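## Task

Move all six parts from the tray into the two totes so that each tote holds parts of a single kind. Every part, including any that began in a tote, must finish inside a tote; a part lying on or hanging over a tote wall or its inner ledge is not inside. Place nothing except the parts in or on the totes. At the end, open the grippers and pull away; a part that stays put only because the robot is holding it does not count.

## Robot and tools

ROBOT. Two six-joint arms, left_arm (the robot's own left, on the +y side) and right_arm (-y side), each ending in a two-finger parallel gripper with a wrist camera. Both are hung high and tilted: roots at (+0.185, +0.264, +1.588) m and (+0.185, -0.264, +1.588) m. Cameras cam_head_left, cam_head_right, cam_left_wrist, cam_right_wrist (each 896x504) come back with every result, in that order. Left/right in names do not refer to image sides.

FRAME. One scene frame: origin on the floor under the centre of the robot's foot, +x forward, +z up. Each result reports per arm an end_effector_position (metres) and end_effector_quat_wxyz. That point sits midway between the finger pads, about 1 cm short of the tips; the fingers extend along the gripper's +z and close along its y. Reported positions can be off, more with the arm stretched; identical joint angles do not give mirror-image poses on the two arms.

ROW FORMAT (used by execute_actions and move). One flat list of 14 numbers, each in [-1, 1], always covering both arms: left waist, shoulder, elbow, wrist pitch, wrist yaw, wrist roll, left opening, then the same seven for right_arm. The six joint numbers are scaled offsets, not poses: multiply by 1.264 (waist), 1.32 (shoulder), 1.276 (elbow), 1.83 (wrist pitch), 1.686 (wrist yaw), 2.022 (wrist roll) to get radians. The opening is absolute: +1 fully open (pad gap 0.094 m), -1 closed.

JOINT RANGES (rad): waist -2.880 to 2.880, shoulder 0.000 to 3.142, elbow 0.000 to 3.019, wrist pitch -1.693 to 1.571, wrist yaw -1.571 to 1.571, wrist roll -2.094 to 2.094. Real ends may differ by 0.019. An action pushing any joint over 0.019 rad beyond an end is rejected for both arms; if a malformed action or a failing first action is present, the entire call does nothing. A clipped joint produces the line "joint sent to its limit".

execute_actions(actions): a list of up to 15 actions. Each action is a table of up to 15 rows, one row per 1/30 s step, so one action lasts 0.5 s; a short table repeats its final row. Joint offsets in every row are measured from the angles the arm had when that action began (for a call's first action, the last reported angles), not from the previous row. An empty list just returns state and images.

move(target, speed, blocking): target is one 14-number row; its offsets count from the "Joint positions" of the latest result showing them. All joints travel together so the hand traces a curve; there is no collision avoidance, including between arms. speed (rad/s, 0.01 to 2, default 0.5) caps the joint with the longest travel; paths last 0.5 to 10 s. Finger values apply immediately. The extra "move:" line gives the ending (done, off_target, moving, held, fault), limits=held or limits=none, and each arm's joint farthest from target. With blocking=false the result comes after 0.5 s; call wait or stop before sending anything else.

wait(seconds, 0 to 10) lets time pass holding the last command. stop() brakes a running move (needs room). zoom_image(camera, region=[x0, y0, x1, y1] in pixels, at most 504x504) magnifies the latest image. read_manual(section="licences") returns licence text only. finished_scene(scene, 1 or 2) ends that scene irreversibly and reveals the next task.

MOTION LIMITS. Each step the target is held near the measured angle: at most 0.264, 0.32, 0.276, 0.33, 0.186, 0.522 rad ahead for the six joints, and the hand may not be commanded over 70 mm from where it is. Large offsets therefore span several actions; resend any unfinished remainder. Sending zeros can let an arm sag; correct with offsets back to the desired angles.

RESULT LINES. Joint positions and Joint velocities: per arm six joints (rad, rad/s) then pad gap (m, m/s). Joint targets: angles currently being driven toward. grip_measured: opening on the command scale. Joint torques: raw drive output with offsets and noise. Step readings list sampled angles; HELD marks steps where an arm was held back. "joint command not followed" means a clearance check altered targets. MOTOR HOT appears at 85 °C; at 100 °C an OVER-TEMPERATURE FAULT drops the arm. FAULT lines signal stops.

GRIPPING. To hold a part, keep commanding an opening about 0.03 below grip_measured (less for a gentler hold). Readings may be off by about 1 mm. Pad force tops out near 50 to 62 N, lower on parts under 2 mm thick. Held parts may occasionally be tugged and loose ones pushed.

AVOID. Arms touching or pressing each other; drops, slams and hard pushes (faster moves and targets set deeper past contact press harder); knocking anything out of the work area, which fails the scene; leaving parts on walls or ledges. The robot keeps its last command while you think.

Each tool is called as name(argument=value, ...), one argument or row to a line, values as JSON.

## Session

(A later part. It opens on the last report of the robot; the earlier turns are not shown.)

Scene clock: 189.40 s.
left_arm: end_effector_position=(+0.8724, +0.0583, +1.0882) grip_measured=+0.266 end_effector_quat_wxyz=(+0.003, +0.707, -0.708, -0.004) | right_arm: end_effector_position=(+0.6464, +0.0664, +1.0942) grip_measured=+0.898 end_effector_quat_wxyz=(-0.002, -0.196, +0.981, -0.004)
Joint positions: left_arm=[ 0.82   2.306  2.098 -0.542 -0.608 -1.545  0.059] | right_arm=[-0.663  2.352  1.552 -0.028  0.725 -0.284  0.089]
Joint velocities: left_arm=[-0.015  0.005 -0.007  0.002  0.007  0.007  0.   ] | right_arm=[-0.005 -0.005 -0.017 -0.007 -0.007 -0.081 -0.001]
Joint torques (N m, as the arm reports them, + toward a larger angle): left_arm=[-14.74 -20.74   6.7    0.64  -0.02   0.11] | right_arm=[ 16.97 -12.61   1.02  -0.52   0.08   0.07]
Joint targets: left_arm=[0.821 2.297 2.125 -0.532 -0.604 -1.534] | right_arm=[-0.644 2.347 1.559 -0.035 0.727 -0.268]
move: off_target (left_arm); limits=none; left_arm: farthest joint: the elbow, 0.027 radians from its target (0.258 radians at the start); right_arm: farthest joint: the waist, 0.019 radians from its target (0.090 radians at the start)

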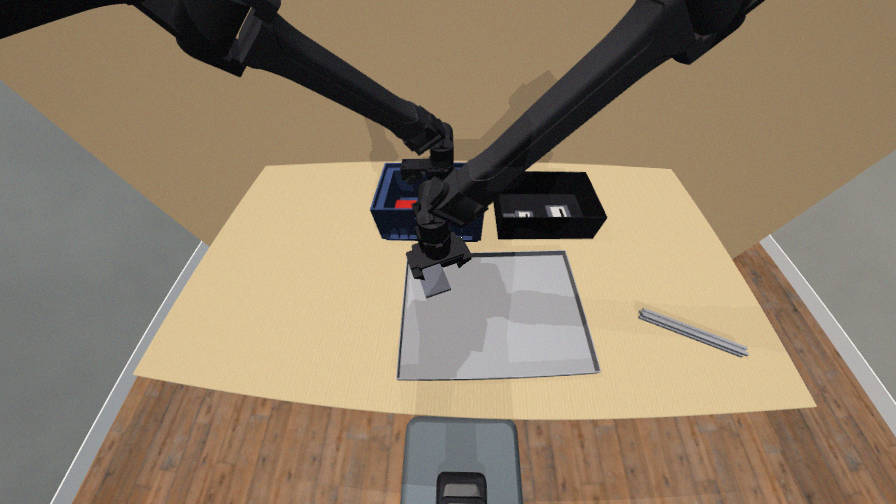

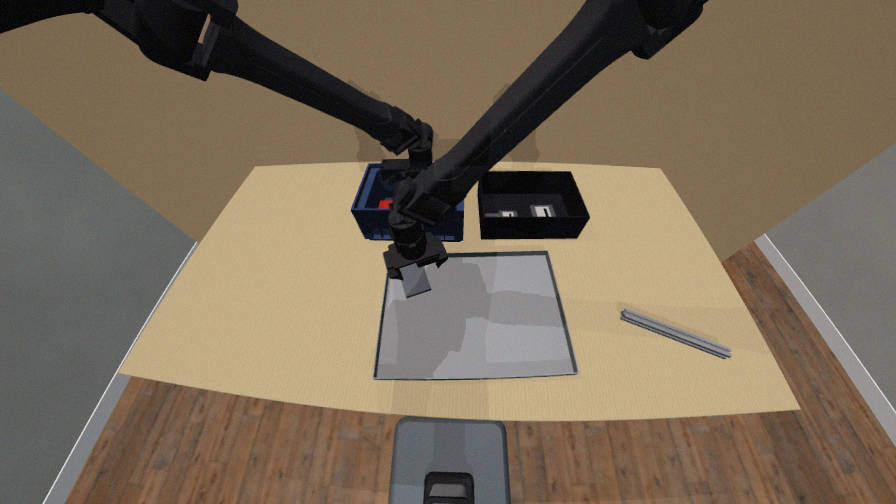

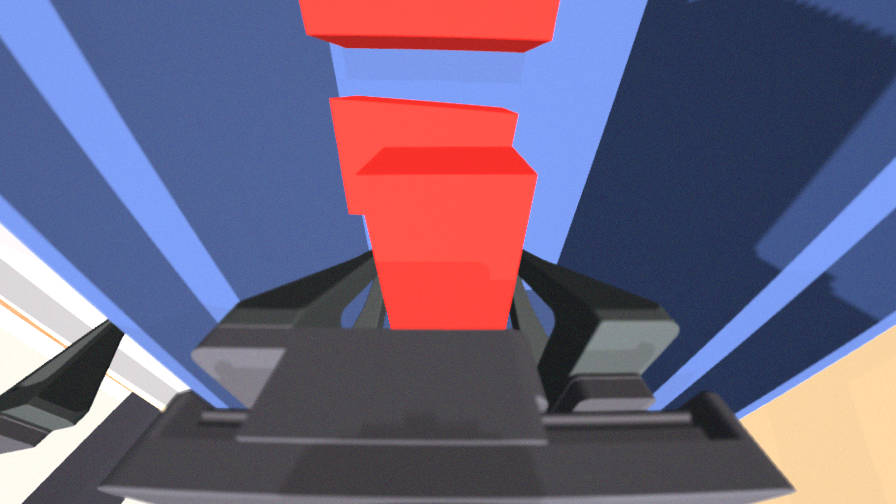

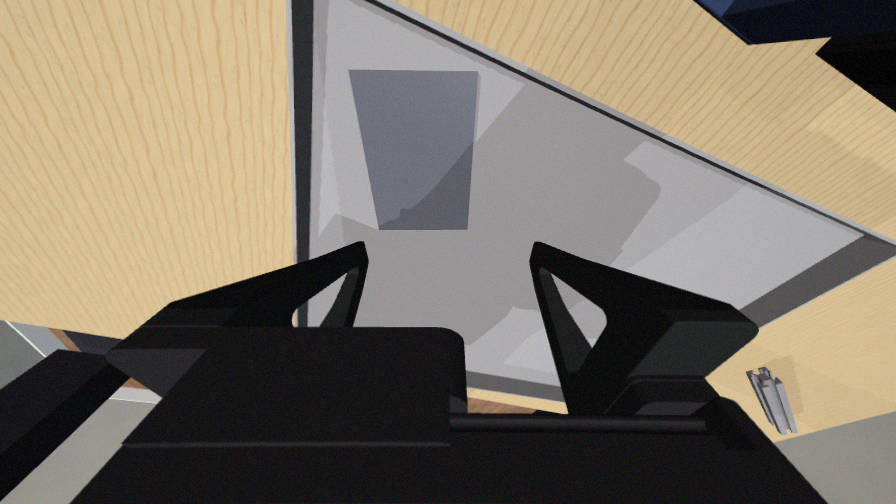

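execute_actions(
  actions=[
    [[0.0008,-0.005,0.022,0.0055,0.0024,0.0054,0.225,-0.0003,0.0013,0.0073,-0.0039,-0.0002,-0.0003,0.88],[0.0008,-0.003,0.0235,0.0055,0.0024,0.0054,0.225,-0.0013,0.0050,0.0123,-0.0042,-0.0009,-0.0010,0.86],[0.0008,-0.001,0.025,0.0055,0.0024,0.0054,0.225,-0.0028,0.0107,0.0200,-0.0046,-0.0019,-0.0022,0.85],[0.0008,0.001,0.0265,0.0055,0.0024,0.0054,0.225,-0.0047,0.0181,0.0299,-0.0052,-0.0032,-0.0036,0.85],[0.0008,0.002,0.0275,0.0055,0.0024,0.0054,0.225,-0.0070,0.0267,0.0416,-0.0058,-0.0048,-0.0054,0.85],[0.0008,0.002,0.0275,0.0055,0.0024,0.0054,0.225,-0.0095,0.0363,0.0545,-0.0066,-0.0065,-0.0073,0.85],[0.0008,0.002,0.0275,0.0055,0.0024,0.0054,0.225,-0.0121,0.0464,0.0681,-0.0074,-0.0083,-0.0094,0.85],[0.0008,0.002,0.0275,0.0055,0.0024,0.0054,0.225,-0.0148,0.0567,0.0821,-0.0081,-0.0102,-0.0114,0.85],[0.0008,0.002,0.0275,0.0055,0.0024,0.0054,0.225,-0.0174,0.0667,0.0957,-0.0089,-0.0120,-0.0135,0.85],[0.0008,0.002,0.0275,0.0055,0.0024,0.0054,0.225,-0.0199,0.0763,0.1086,-0.0097,-0.0137,-0.0154,0.85],[0.0008,0.002,0.0275,0.0055,0.0024,0.0054,0.225,-0.0222,0.0849,0.1203,-0.0103,-0.0153,-0.0172,0.85],[0.0008,0.002,0.0275,0.0055,0.0024,0.0054,0.27,-0.0241,0.0923,0.1302,-0.0109,-0.0166,-0.0186,0.85],[0.0008,0.002,0.0275,0.0055,0.0024,0.0054,0.32,-0.0256,0.0980,0.1379,-0.0113,-0.0176,-0.0198,0.85],[0.0008,0.002,0.0275,0.0055,0.0024,0.0054,0.38,-0.0266,0.1017,0.1429,-0.0116,-0.0183,-0.0205,0.85],[0.0008,0.002,0.0275,0.0055,0.0024,0.0054,0.45,-0.0269,0.103,0.1447,-0.0117,-0.0185,-0.0208,0.85]],
  ],
)

wait(
  seconds=0.4,
)

Scene clock: 195.20 s.
left_arm: end_effector_position=(+0.8749, +0.0581, +1.0880) grip_measured=+0.416 end_effector_quat_wxyz=(+0.001, +0.707, -0.707, -0.003) | right_arm: end_effector_position=(+0.6633, +0.0877, +1.0516) grip_measured=+0.852 end_effector_quat_wxyz=(+0.011, -0.185, +0.983, +0.001)
Joint positions: left_arm=[ 0.82   2.309  2.106 -0.542 -0.607 -1.544  0.067] | right_arm=[-0.685  2.47   1.724 -0.036  0.696 -0.302  0.087]
Joint velocities: left_arm=[-0.005  0.005  0.002 -0.022 -0.037  0.007  0.063] | right_arm=[-0.103  0.239  0.164 -0.037 -0.095 -0.066  0.001]
Joint torques (N m, as the arm reports them, + toward a larger angle): left_arm=[-14.75 -19.14   6.68   0.73  -0.04   0.13] | right_arm=[ 15.6  -12.32   1.02  -0.63  -0.13  -0.2 ]
Joint targets: left_arm=[0.821 2.309 2.133 -0.532 -0.603 -1.534] | right_arm=[-0.697 2.488 1.736 -0.049 0.694 -0.326]
Step readings (joint positions):
0: left_arm=[0.820 2.306 2.098 -0.542 -0.608 -1.544] | right_arm=[-0.663 2.352 1.552 -0.028 0.725 -0.284]
1: left_arm=[0.820 2.306 2.098 -0.542 -0.607 -1.544] | right_arm=[-0.663 2.352 1.552 -0.028 0.725 -0.284]
2: left_arm=[0.820 2.306 2.098 -0.542 -0.607 -1.544] | right_arm=[-0.663 2.352 1.552 -0.028 0.725 -0.284]
4: left_arm=[0.820 2.307 2.100 -0.542 -0.607 -1.544] | right_arm=[-0.663 2.355 1.560 -0.029 0.724 -0.284]
8: left_arm=[0.820 2.309 2.106 -0.542 -0.607 -1.544] | right_arm=[-0.665 2.388 1.618 -0.032 0.713 -0.286]
15: Joint positions above

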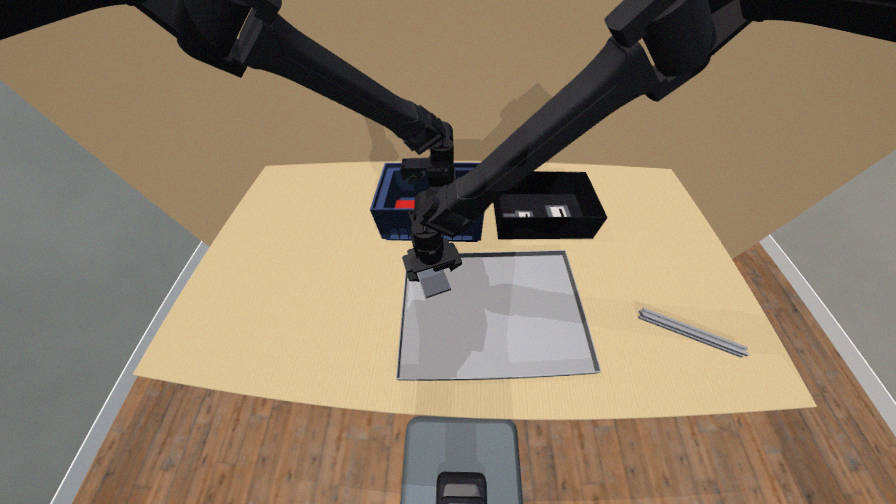

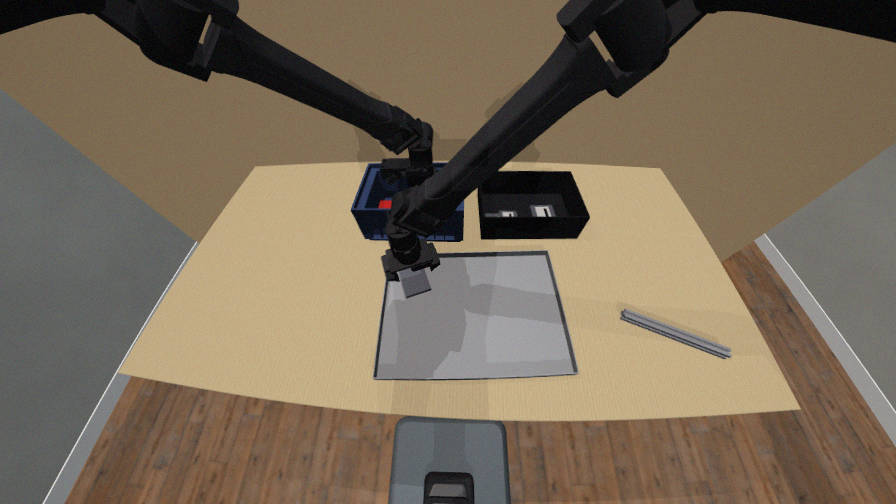

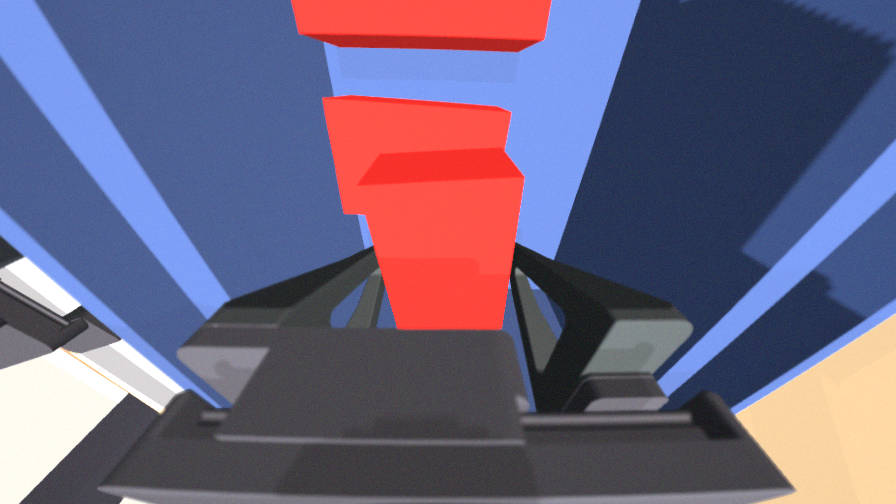

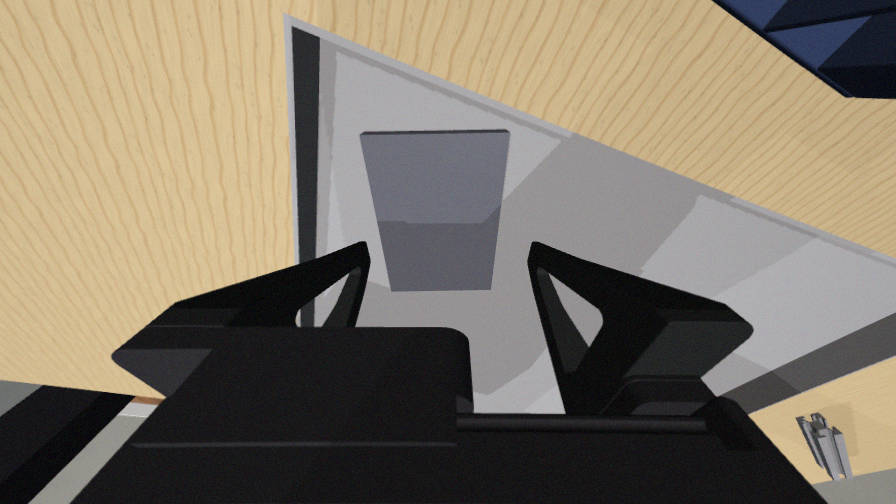

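Scene clock: 195.60 s.
left_arm: end_effector_position=(+0.8757, +0.0583, +1.0883) grip_measured=+0.448 end_effector_quat_wxyz=(+0.001, +0.708, -0.707, -0.002) | right_arm: end_effector_position=(+0.6482, +0.0836, +1.0387) grip_measured=+0.852 end_effector_quat_wxyz=(-0.002, -0.193, +0.981, -0.002)
Joint positions: left_arm=[ 0.82   2.309  2.108 -0.542 -0.607 -1.544  0.068] | right_arm=[-0.698  2.493  1.729 -0.042  0.696 -0.31   0.087]
Joint velocities: left_arm=[-0.005 -0.015 -0.002 -0.002 -0.037  0.037 -0.   ] | right_arm=[ 0.005 -0.005 -0.007 -0.007 -0.066 -0.022 -0.001]
Joint torques (N m, as the arm reports them, + toward a larger angle): left_arm=[-14.38 -19.05   6.5    0.83   0.02   0.14] | right_arm=[ 15.92 -12.78   1.14  -0.51  -0.14  -0.21]
Joint targets: left_arm=[0.821 2.309 2.133 -0.532 -0.603 -1.534] | right_arm=[-0.697 2.488 1.736 -0.049 0.694 -0.326]
wait: 0.40 s; at rest by 0.37 s

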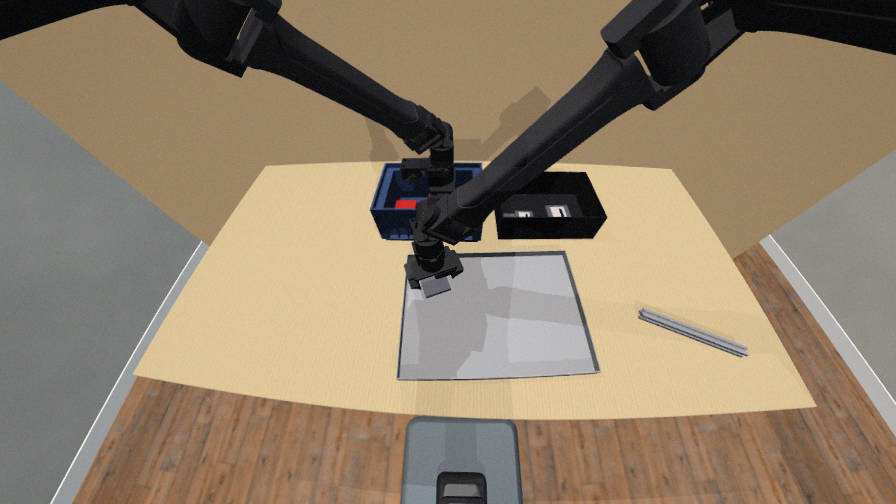

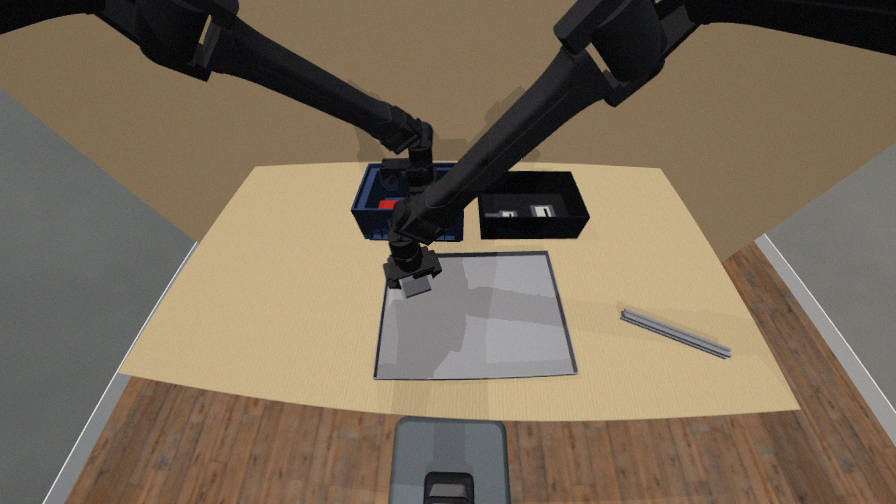

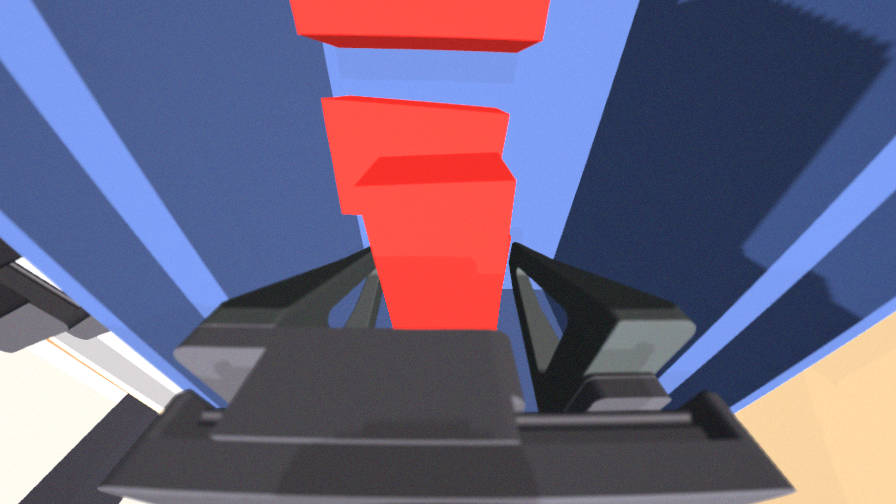

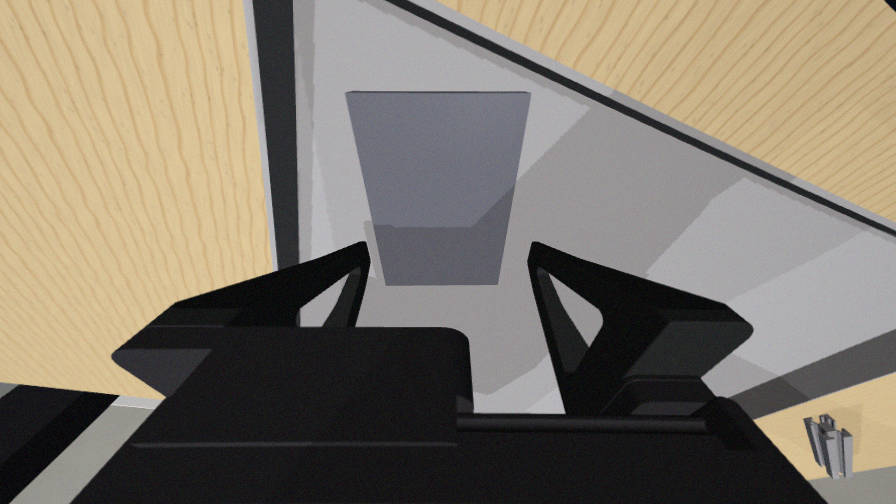

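execute_actions(
  actions=[
    [[-0.0146,-0.0184,0.01,-0.006,-0.0032,-0.0064,0.5,-0.001,0.0024,0.0055,-0.0034,-0.0018,-0.0084,0.85],[-0.0173,-0.0247,0,-0.007,-0.0046,-0.0078,0.55,-0.0021,0.0048,0.0055,-0.003,-0.0024,-0.0089,0.85],[-0.02,-0.031,-0.0073,-0.008,-0.006,-0.0093,0.55,-0.0031,0.0072,0.0055,-0.0026,-0.003,-0.0094,0.85],[-0.0226,-0.0374,-0.0146,-0.009,-0.0074,-0.0107,0.55,-0.0041,0.0096,0.0082,-0.0022,-0.0036,-0.0099,0.85],[-0.0253,-0.0437,-0.0219,-0.01,-0.0088,-0.0121,0.55,-0.0052,0.012,0.011,-0.0018,-0.0042,-0.0104,0.85],[-0.028,-0.05,-0.0292,-0.011,-0.0102,-0.0135,0.55,-0.0062,0.0144,0.0137,-0.0014,-0.0048,-0.0109,0.85],[-0.0307,-0.0563,-0.0365,-0.012,-0.0116,-0.0149,0.55,-0.0072,0.0168,0.0165,-0.001,-0.0053,-0.0113,0.85],[-0.0334,-0.0626,-0.0438,-0.013,-0.0131,-0.0164,0.55,-0.0083,0.0192,0.0192,-0.0006,-0.0059,-0.0118,0.85],[-0.0361,-0.0689,-0.051,-0.014,-0.0145,-0.0178,0.55,-0.0093,0.0216,0.022,-0.0002,-0.0065,-0.0123,0.85],[-0.0388,-0.0752,-0.0583,-0.015,-0.0159,-0.0192,0.55,-0.0103,0.024,0.0247,0.0002,-0.0071,-0.0128,0.85],[-0.0415,-0.0815,-0.0656,-0.016,-0.0173,-0.0206,0.55,-0.0114,0.0264,0.0274,0.0006,-0.0077,-0.0133,0.85],[-0.0441,-0.0879,-0.0729,-0.017,-0.0187,-0.022,0.55,-0.0124,0.0288,0.0302,0.001,-0.0083,-0.0138,0.85],[-0.0468,-0.0942,-0.0802,-0.018,-0.0201,-0.0235,0.55,-0.0124,0.0288,0.0329,0.001,-0.0083,-0.0138,0.85],[-0.0495,-0.1005,-0.0875,-0.019,-0.0215,-0.0249,0.55,-0.0124,0.0288,0.0357,0.001,-0.0083,-0.0138,0.85],[-0.0522,-0.1068,-0.0948,-0.02,-0.0229,-0.0263,0.55,-0.0124,0.0288,0.0384,0.001,-0.0083,-0.0138,0.85]],
  ],
)

wait(
  seconds=0.4,
)

Scene clock: 201.37 s.
left_arm: end_effector_position=(+0.8693, +0.0664, +1.1251) grip_measured=+0.548 end_effector_quat_wxyz=(+0.003, +0.706, -0.708, -0.016) | right_arm: end_effector_position=(+0.6451, +0.0880, +1.0271) grip_measured=+0.852 end_effector_quat_wxyz=(-0.002, -0.196, +0.981, +0.002)
Joint positions: left_arm=[ 0.797  2.216  2.001 -0.566 -0.64  -1.576  0.073] | right_arm=[-0.705  2.524  1.762 -0.042  0.684 -0.321  0.087]
Joint velocities: left_arm=[-0.161 -0.308 -0.247 -0.056 -0.051 -0.125  0.001] | right_arm=[-0.044  0.083  0.061 -0.017 -0.037 -0.007 -0.001]
Joint torques (N m, as the arm reports them, + toward a larger angle): left_arm=[-18.26 -21.15   4.04   0.02  -0.26  -0.11] | right_arm=[ 15.38 -12.1    1.66  -0.26  -0.14  -0.2 ]
Joint targets: left_arm=[0.754 2.168 1.987 -0.578 -0.646 -1.597] | right_arm=[-0.714 2.531 1.778 -0.041 0.682 -0.338]
Step readings (joint positions):
0: left_arm=[0.820 2.309 2.108 -0.542 -0.607 -1.544] | right_arm=[-0.698 2.493 1.729 -0.042 0.696 -0.311]
1: left_arm=[0.820 2.309 2.108 -0.542 -0.608 -1.544] | right_arm=[-0.698 2.493 1.729 -0.042 0.695 -0.311]
2: left_arm=[0.820 2.309 2.108 -0.543 -0.609 -1.546] | right_arm=[-0.698 2.493 1.729 -0.042 0.695 -0.312]
4: left_arm=[0.820 2.305 2.101 -0.545 -0.613 -1.548] | right_arm=[-0.698 2.493 1.729 -0.042 0.693 -0.313]
8: left_arm=[0.818 2.280 2.064 -0.553 -0.623 -1.557] | right_arm=[-0.699 2.501 1.739 -0.042 0.689 -0.316]
15: Joint positions above

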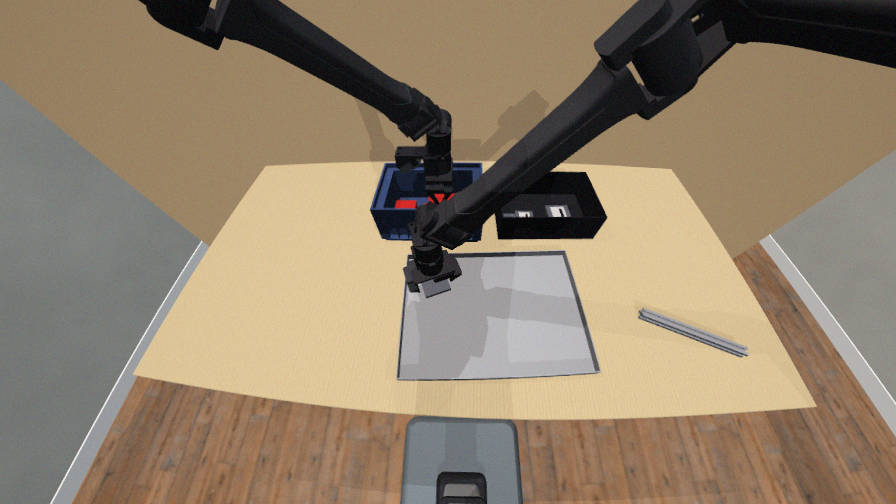

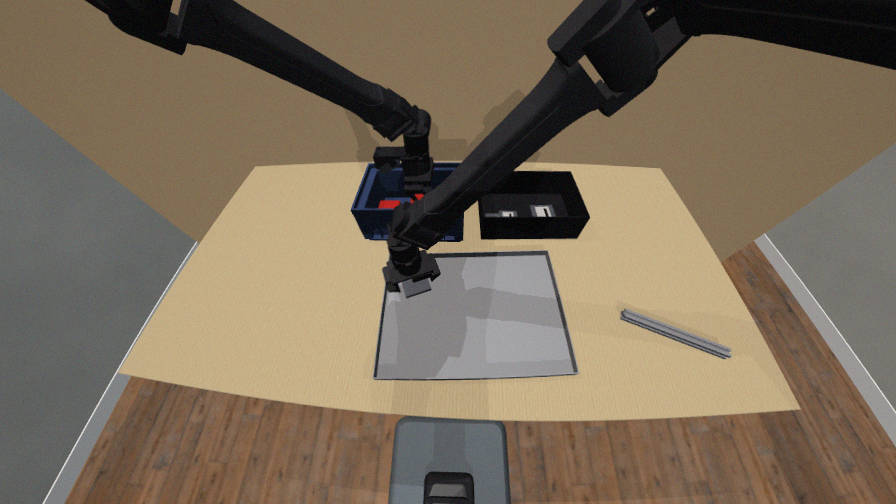

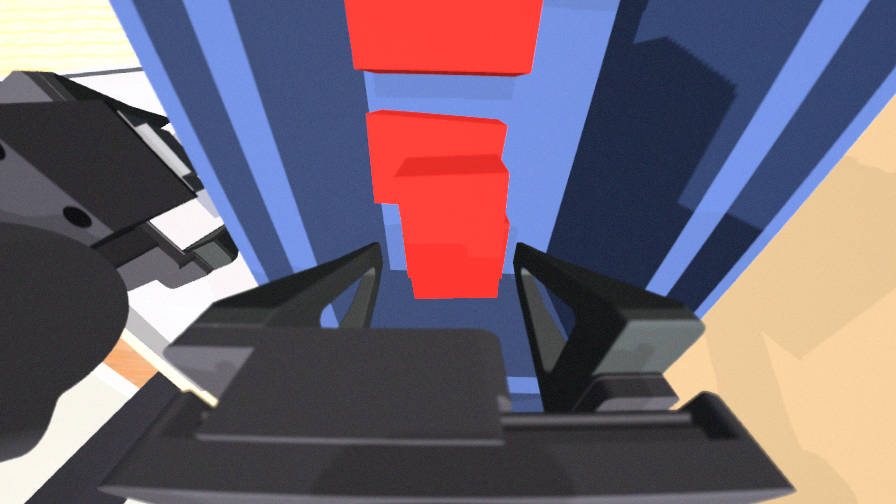

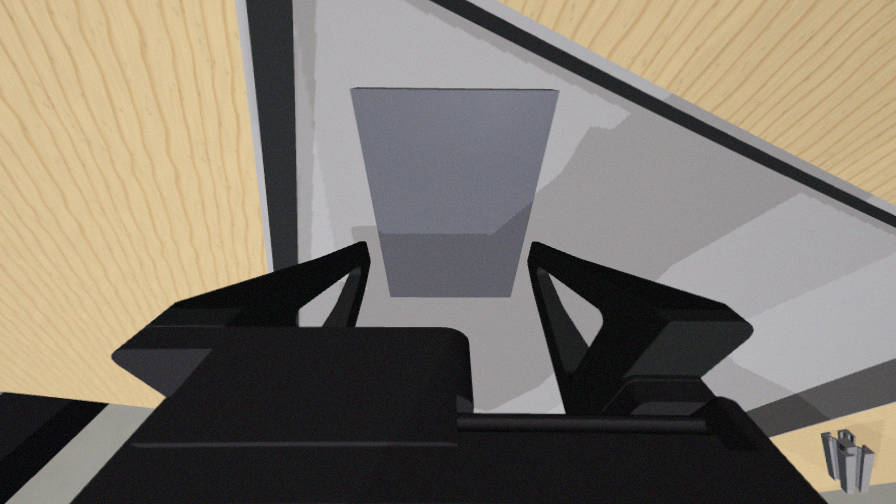

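Scene clock: 201.77 s.
left_arm: end_effector_position=(+0.8825, +0.0587, +1.1508) grip_measured=+0.548 end_effector_quat_wxyz=(+0.000, +0.709, -0.705, -0.001) | right_arm: end_effector_position=(+0.6449, +0.0873, +1.0249) grip_measured=+0.851 end_effector_quat_wxyz=(-0.003, -0.196, +0.981, +0.002)
Joint positions: left_arm=[ 0.771  2.18   1.987 -0.569 -0.641 -1.586  0.073] | right_arm=[-0.708  2.527  1.767 -0.042  0.682 -0.324  0.087]
Joint velocities: left_arm=[-0.015  0.005 -0.012  0.002 -0.051  0.007  0.001] | right_arm=[-0.015  0.015 -0.017  0.017 -0.11   0.007  0.001]
Joint torques (N m, as the arm reports them, + toward a larger angle): left_arm=[-16.22 -20.41   4.42   0.1   -0.26  -0.09] | right_arm=[ 15.36 -11.92   1.56  -0.22  -0.09  -0.19]
Joint targets: left_arm=[0.754 2.168 1.987 -0.578 -0.645 -1.597] | right_arm=[-0.714 2.531 1.778 -0.041 0.682 -0.339]
wait: 0.40 s; no rest

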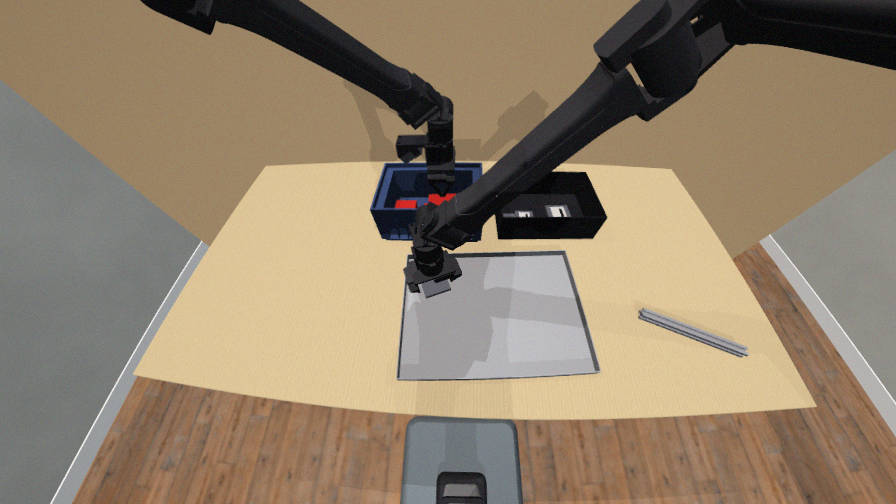

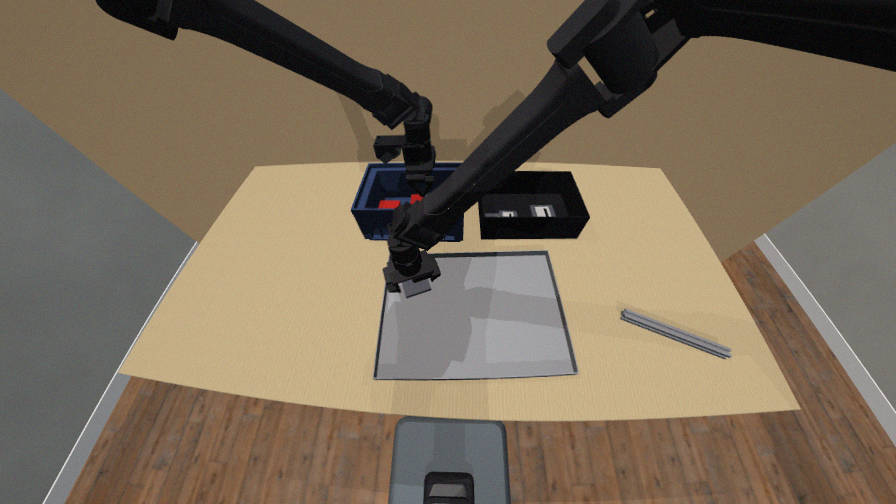

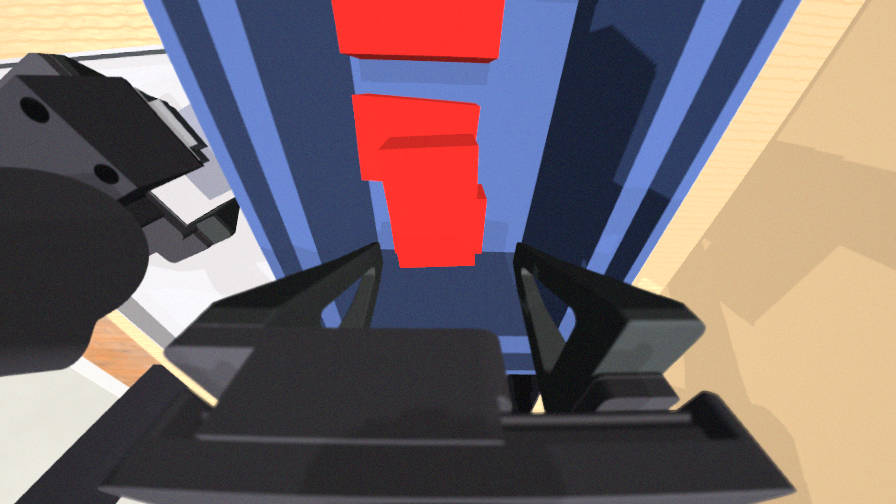

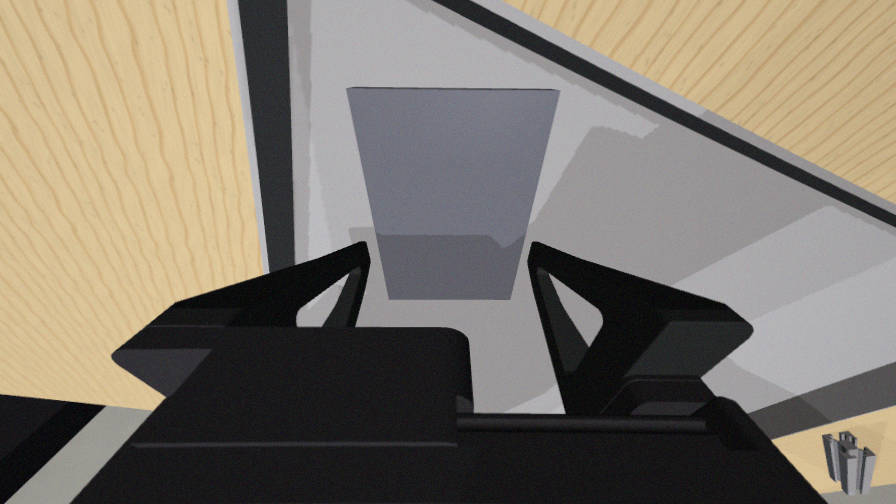

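execute_actions(
  actions=[
    [[-0.0134,-0.02,-0.008,-0.0049,-0.0024,-0.0054,0.55,-0.0047,0.003,0.0086,0.0005,0,-0.0074,0.78],[-0.0134,-0.026,-0.013,-0.0049,-0.0024,-0.0054,0.55,-0.0047,0.003,0.0086,0.0005,0,-0.0074,0.72],[-0.0134,-0.032,-0.018,-0.0049,-0.0024,-0.0054,0.55,-0.0047,0.003,0.0086,0.0005,0,-0.0074,0.66],[-0.0134,-0.038,-0.023,-0.0049,-0.0024,-0.0054,0.55,-0.0047,0.003,0.0086,0.0005,0,-0.0074,0.62],[-0.0134,-0.044,-0.028,-0.0049,-0.0024,-0.0054,0.55,-0.0047,0.003,0.0086,0.0005,0,-0.0074,0.59],[-0.0134,-0.05,-0.033,-0.0049,-0.0024,-0.0054,0.55,-0.0047,0.003,0.0086,0.0005,0,-0.0074,0.56],[-0.0134,-0.056,-0.038,-0.0049,-0.0024,-0.0054,0.55,-0.0047,0.003,0.0086,0.0005,0,-0.0074,0.54],[-0.0134,-0.062,-0.043,-0.0049,-0.0024,-0.0054,0.55,-0.0047,0.003,0.0086,0.0005,0,-0.0074,0.52],[-0.0134,-0.068,-0.048,-0.0049,-0.0024,-0.0054,0.55,-0.0047,0.003,0.0086,0.0005,0,-0.0074,0.50],[-0.0134,-0.074,-0.053,-0.0049,-0.0024,-0.0054,0.55,-0.0047,0.003,0.0086,0.0005,0,-0.0074,0.485],[-0.0134,-0.08,-0.058,-0.0049,-0.0024,-0.0054,0.55,-0.0047,0.003,0.0086,0.0005,0,-0.0074,0.47],[-0.0134,-0.086,-0.063,-0.0049,-0.0024,-0.0054,0.55,-0.0047,0.003,0.0086,0.0005,0,-0.0074,0.455],[-0.0134,-0.092,-0.068,-0.0049,-0.0024,-0.0054,0.55,-0.0047,0.003,0.0086,0.0005,0,-0.0074,0.44],[-0.0134,-0.098,-0.073,-0.0049,-0.0024,-0.0054,0.55,-0.0047,0.003,0.0086,0.0005,0,-0.0074,0.43],[-0.0134,-0.104,-0.078,-0.0049,-0.0024,-0.0054,0.55,-0.0047,0.003,0.0086,0.0005,0,-0.0074,0.42]],
  ],
)

wait(
  seconds=0.3,
)

Scene clock: 203.90 s.
left_arm: end_effector_position=(+0.8786, +0.0778, +1.1763) grip_measured=+0.548 end_effector_quat_wxyz=(+0.002, +0.708, -0.707, -0.003) | right_arm: end_effector_position=(+0.6449, +0.0873, +1.0249) grip_measured=+0.463 end_effector_quat_wxyz=(-0.003, -0.196, +0.981, +0.002)
Joint positions: left_arm=[ 0.771  2.094  1.895 -0.571 -0.642 -1.587  0.073] | right_arm=[-0.708  2.527  1.767 -0.042  0.682 -0.324  0.069]
Joint velocities: left_arm=[-0.015 -0.298 -0.154  0.002 -0.066 -0.022  0.   ] | right_arm=[-0.005  0.005 -0.007 -0.002 -0.066  0.037 -0.   ]
Joint torques (N m, as the arm reports them, + toward a larger angle): left_arm=[-15.59 -22.48   4.13   0.11  -0.26  -0.08] | right_arm=[ 15.19 -12.02   1.53  -0.31  -0.04  -0.19]
Joint targets: left_arm=[0.754 2.043 1.887 -0.578 -0.646 -1.597] | right_arm=[-0.714 2.531 1.778 -0.042 0.682 -0.339]
Step readings (joint positions):
0: left_arm=[0.771 2.180 1.986 -0.569 -0.642 -1.587] | right_arm=[-0.708 2.527 1.767 -0.042 0.682 -0.324]
1: left_arm=[0.771 2.180 1.985 -0.569 -0.642 -1.587] | right_arm=[-0.708 2.527 1.767 -0.042 0.682 -0.324]
2: left_arm=[0.771 2.178 1.982 -0.569 -0.642 -1.587] | right_arm=[-0.708 2.527 1.767 -0.042 0.682 -0.324]
4: left_arm=[0.771 2.172 1.969 -0.569 -0.642 -1.587] | right_arm=[-0.708 2.527 1.767 -0.042 0.682 -0.324]
8: left_arm=[0.771 2.153 1.939 -0.570 -0.642 -1.587] | right_arm=[-0.708 2.527 1.767 -0.042 0.682 -0.324]
15: Joint positions above

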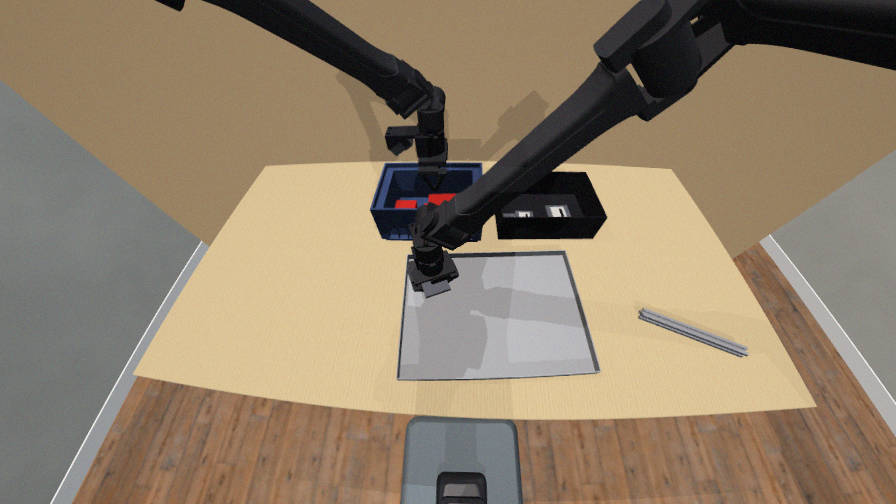

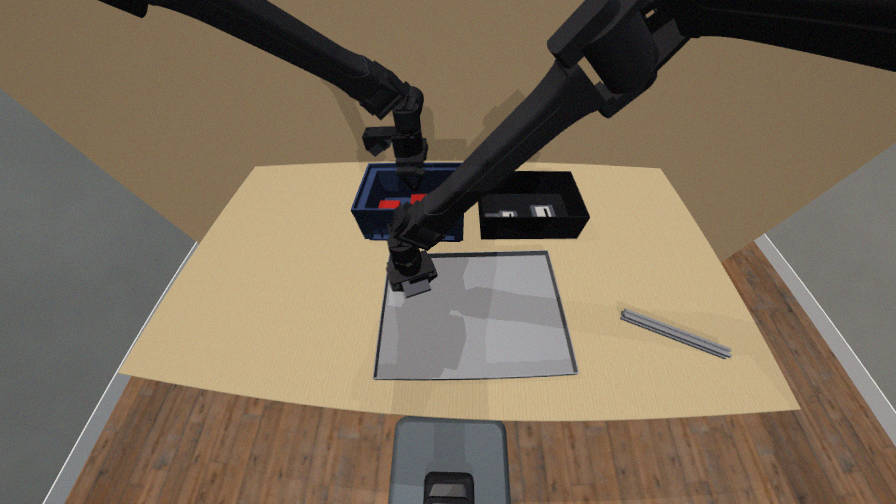

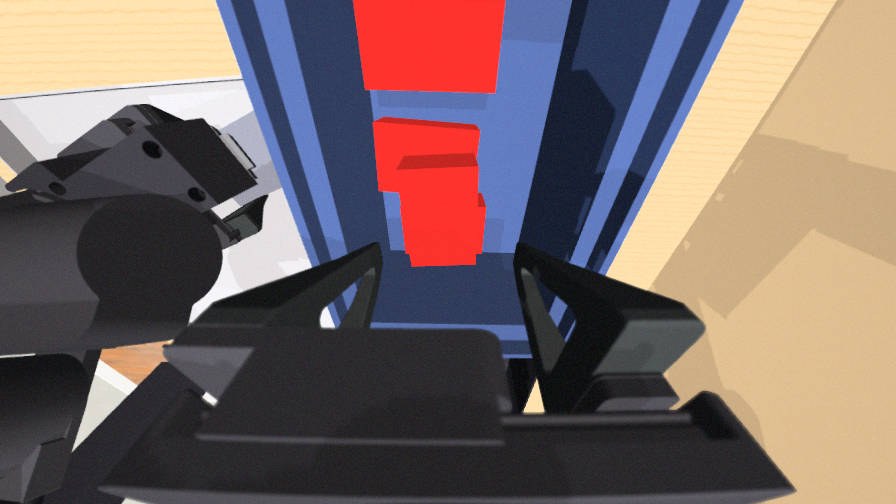

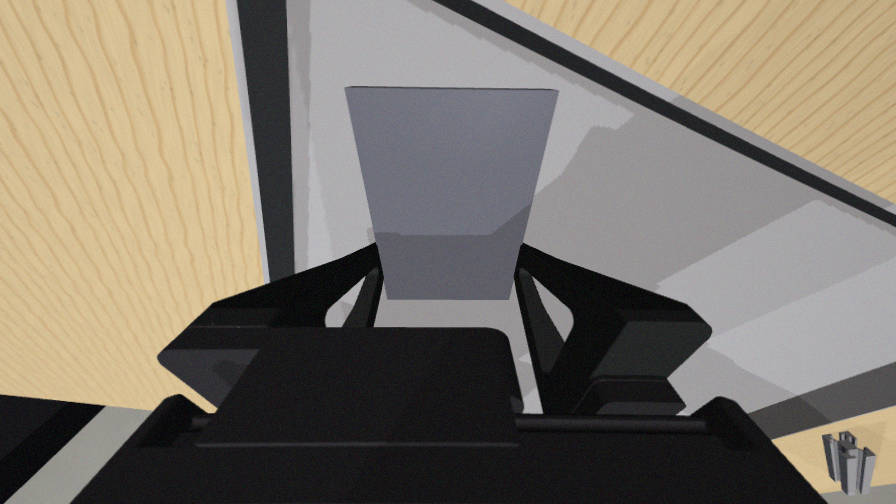

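Scene clock: 204.20 s.
left_arm: end_effector_position=(+0.8969, +0.0922, +1.1959) grip_measured=+0.548 end_effector_quat_wxyz=(-0.008, +0.715, -0.699, +0.007) | right_arm: end_effector_position=(+0.6449, +0.0873, +1.0249) grip_measured=+0.463 end_effector_quat_wxyz=(-0.003, -0.196, +0.981, +0.002)
Joint positions: left_arm=[ 0.771  2.051  1.888 -0.571 -0.642 -1.587  0.073] | right_arm=[-0.708  2.527  1.767 -0.042  0.682 -0.324  0.069]
Joint velocities: left_arm=[-0.005 -0.005 -0.022 -0.012  0.022 -0.007 -0.   ] | right_arm=[-0.005 -0.024  0.012 -0.007  0.066  0.007 -0.001]
Joint torques (N m, as the arm reports them, + toward a larger angle): left_arm=[-15.29 -20.08   4.29   0.12  -0.28  -0.07] | right_arm=[ 15.37 -11.9    1.52  -0.27  -0.04  -0.2 ]
Joint targets: left_arm=[0.754 2.043 1.887 -0.578 -0.646 -1.597] | right_arm=[-0.714 2.531 1.778 -0.042 0.682 -0.339]
wait: 0.30 s; no rest

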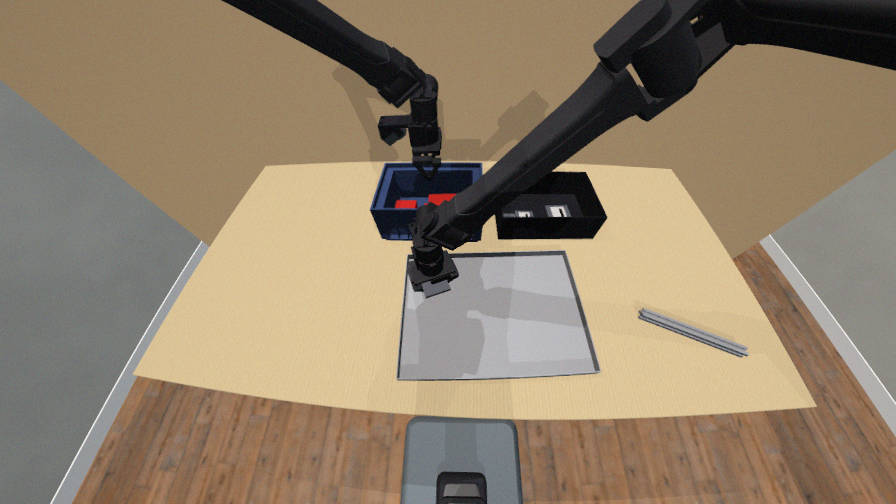

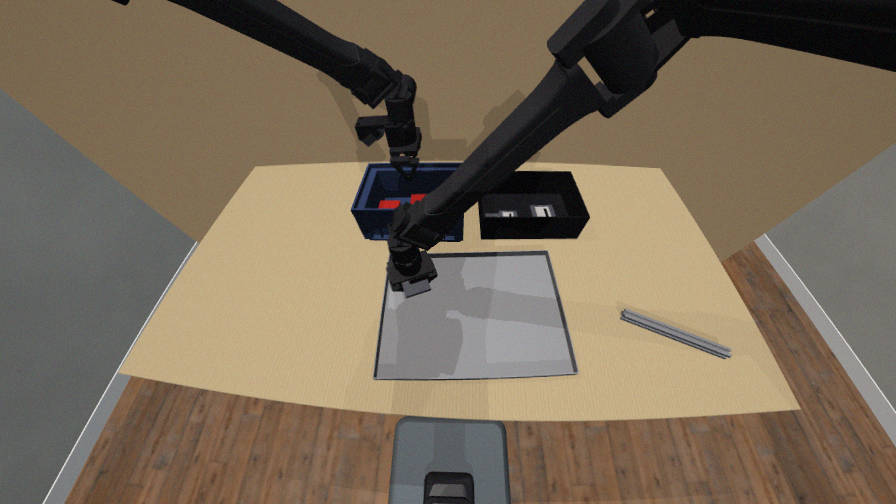

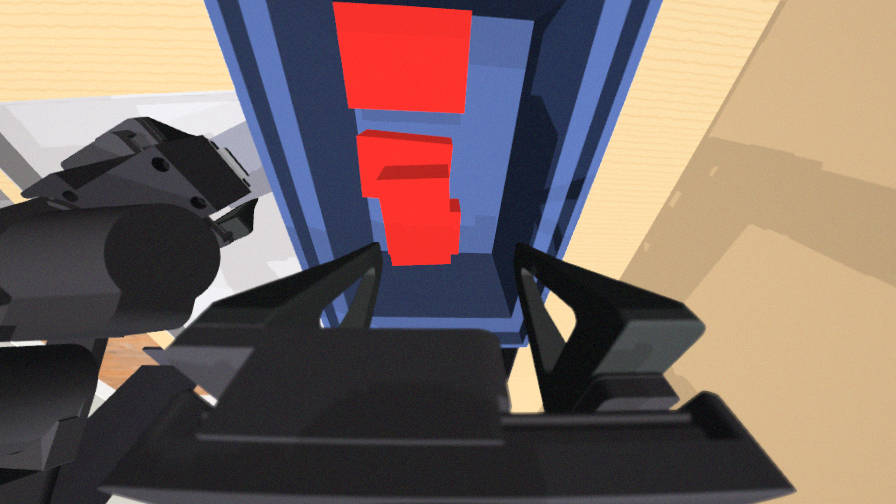

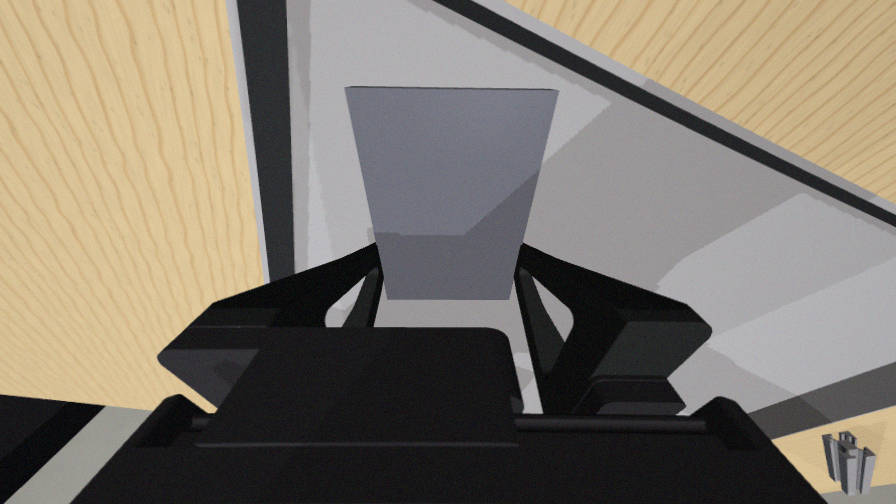

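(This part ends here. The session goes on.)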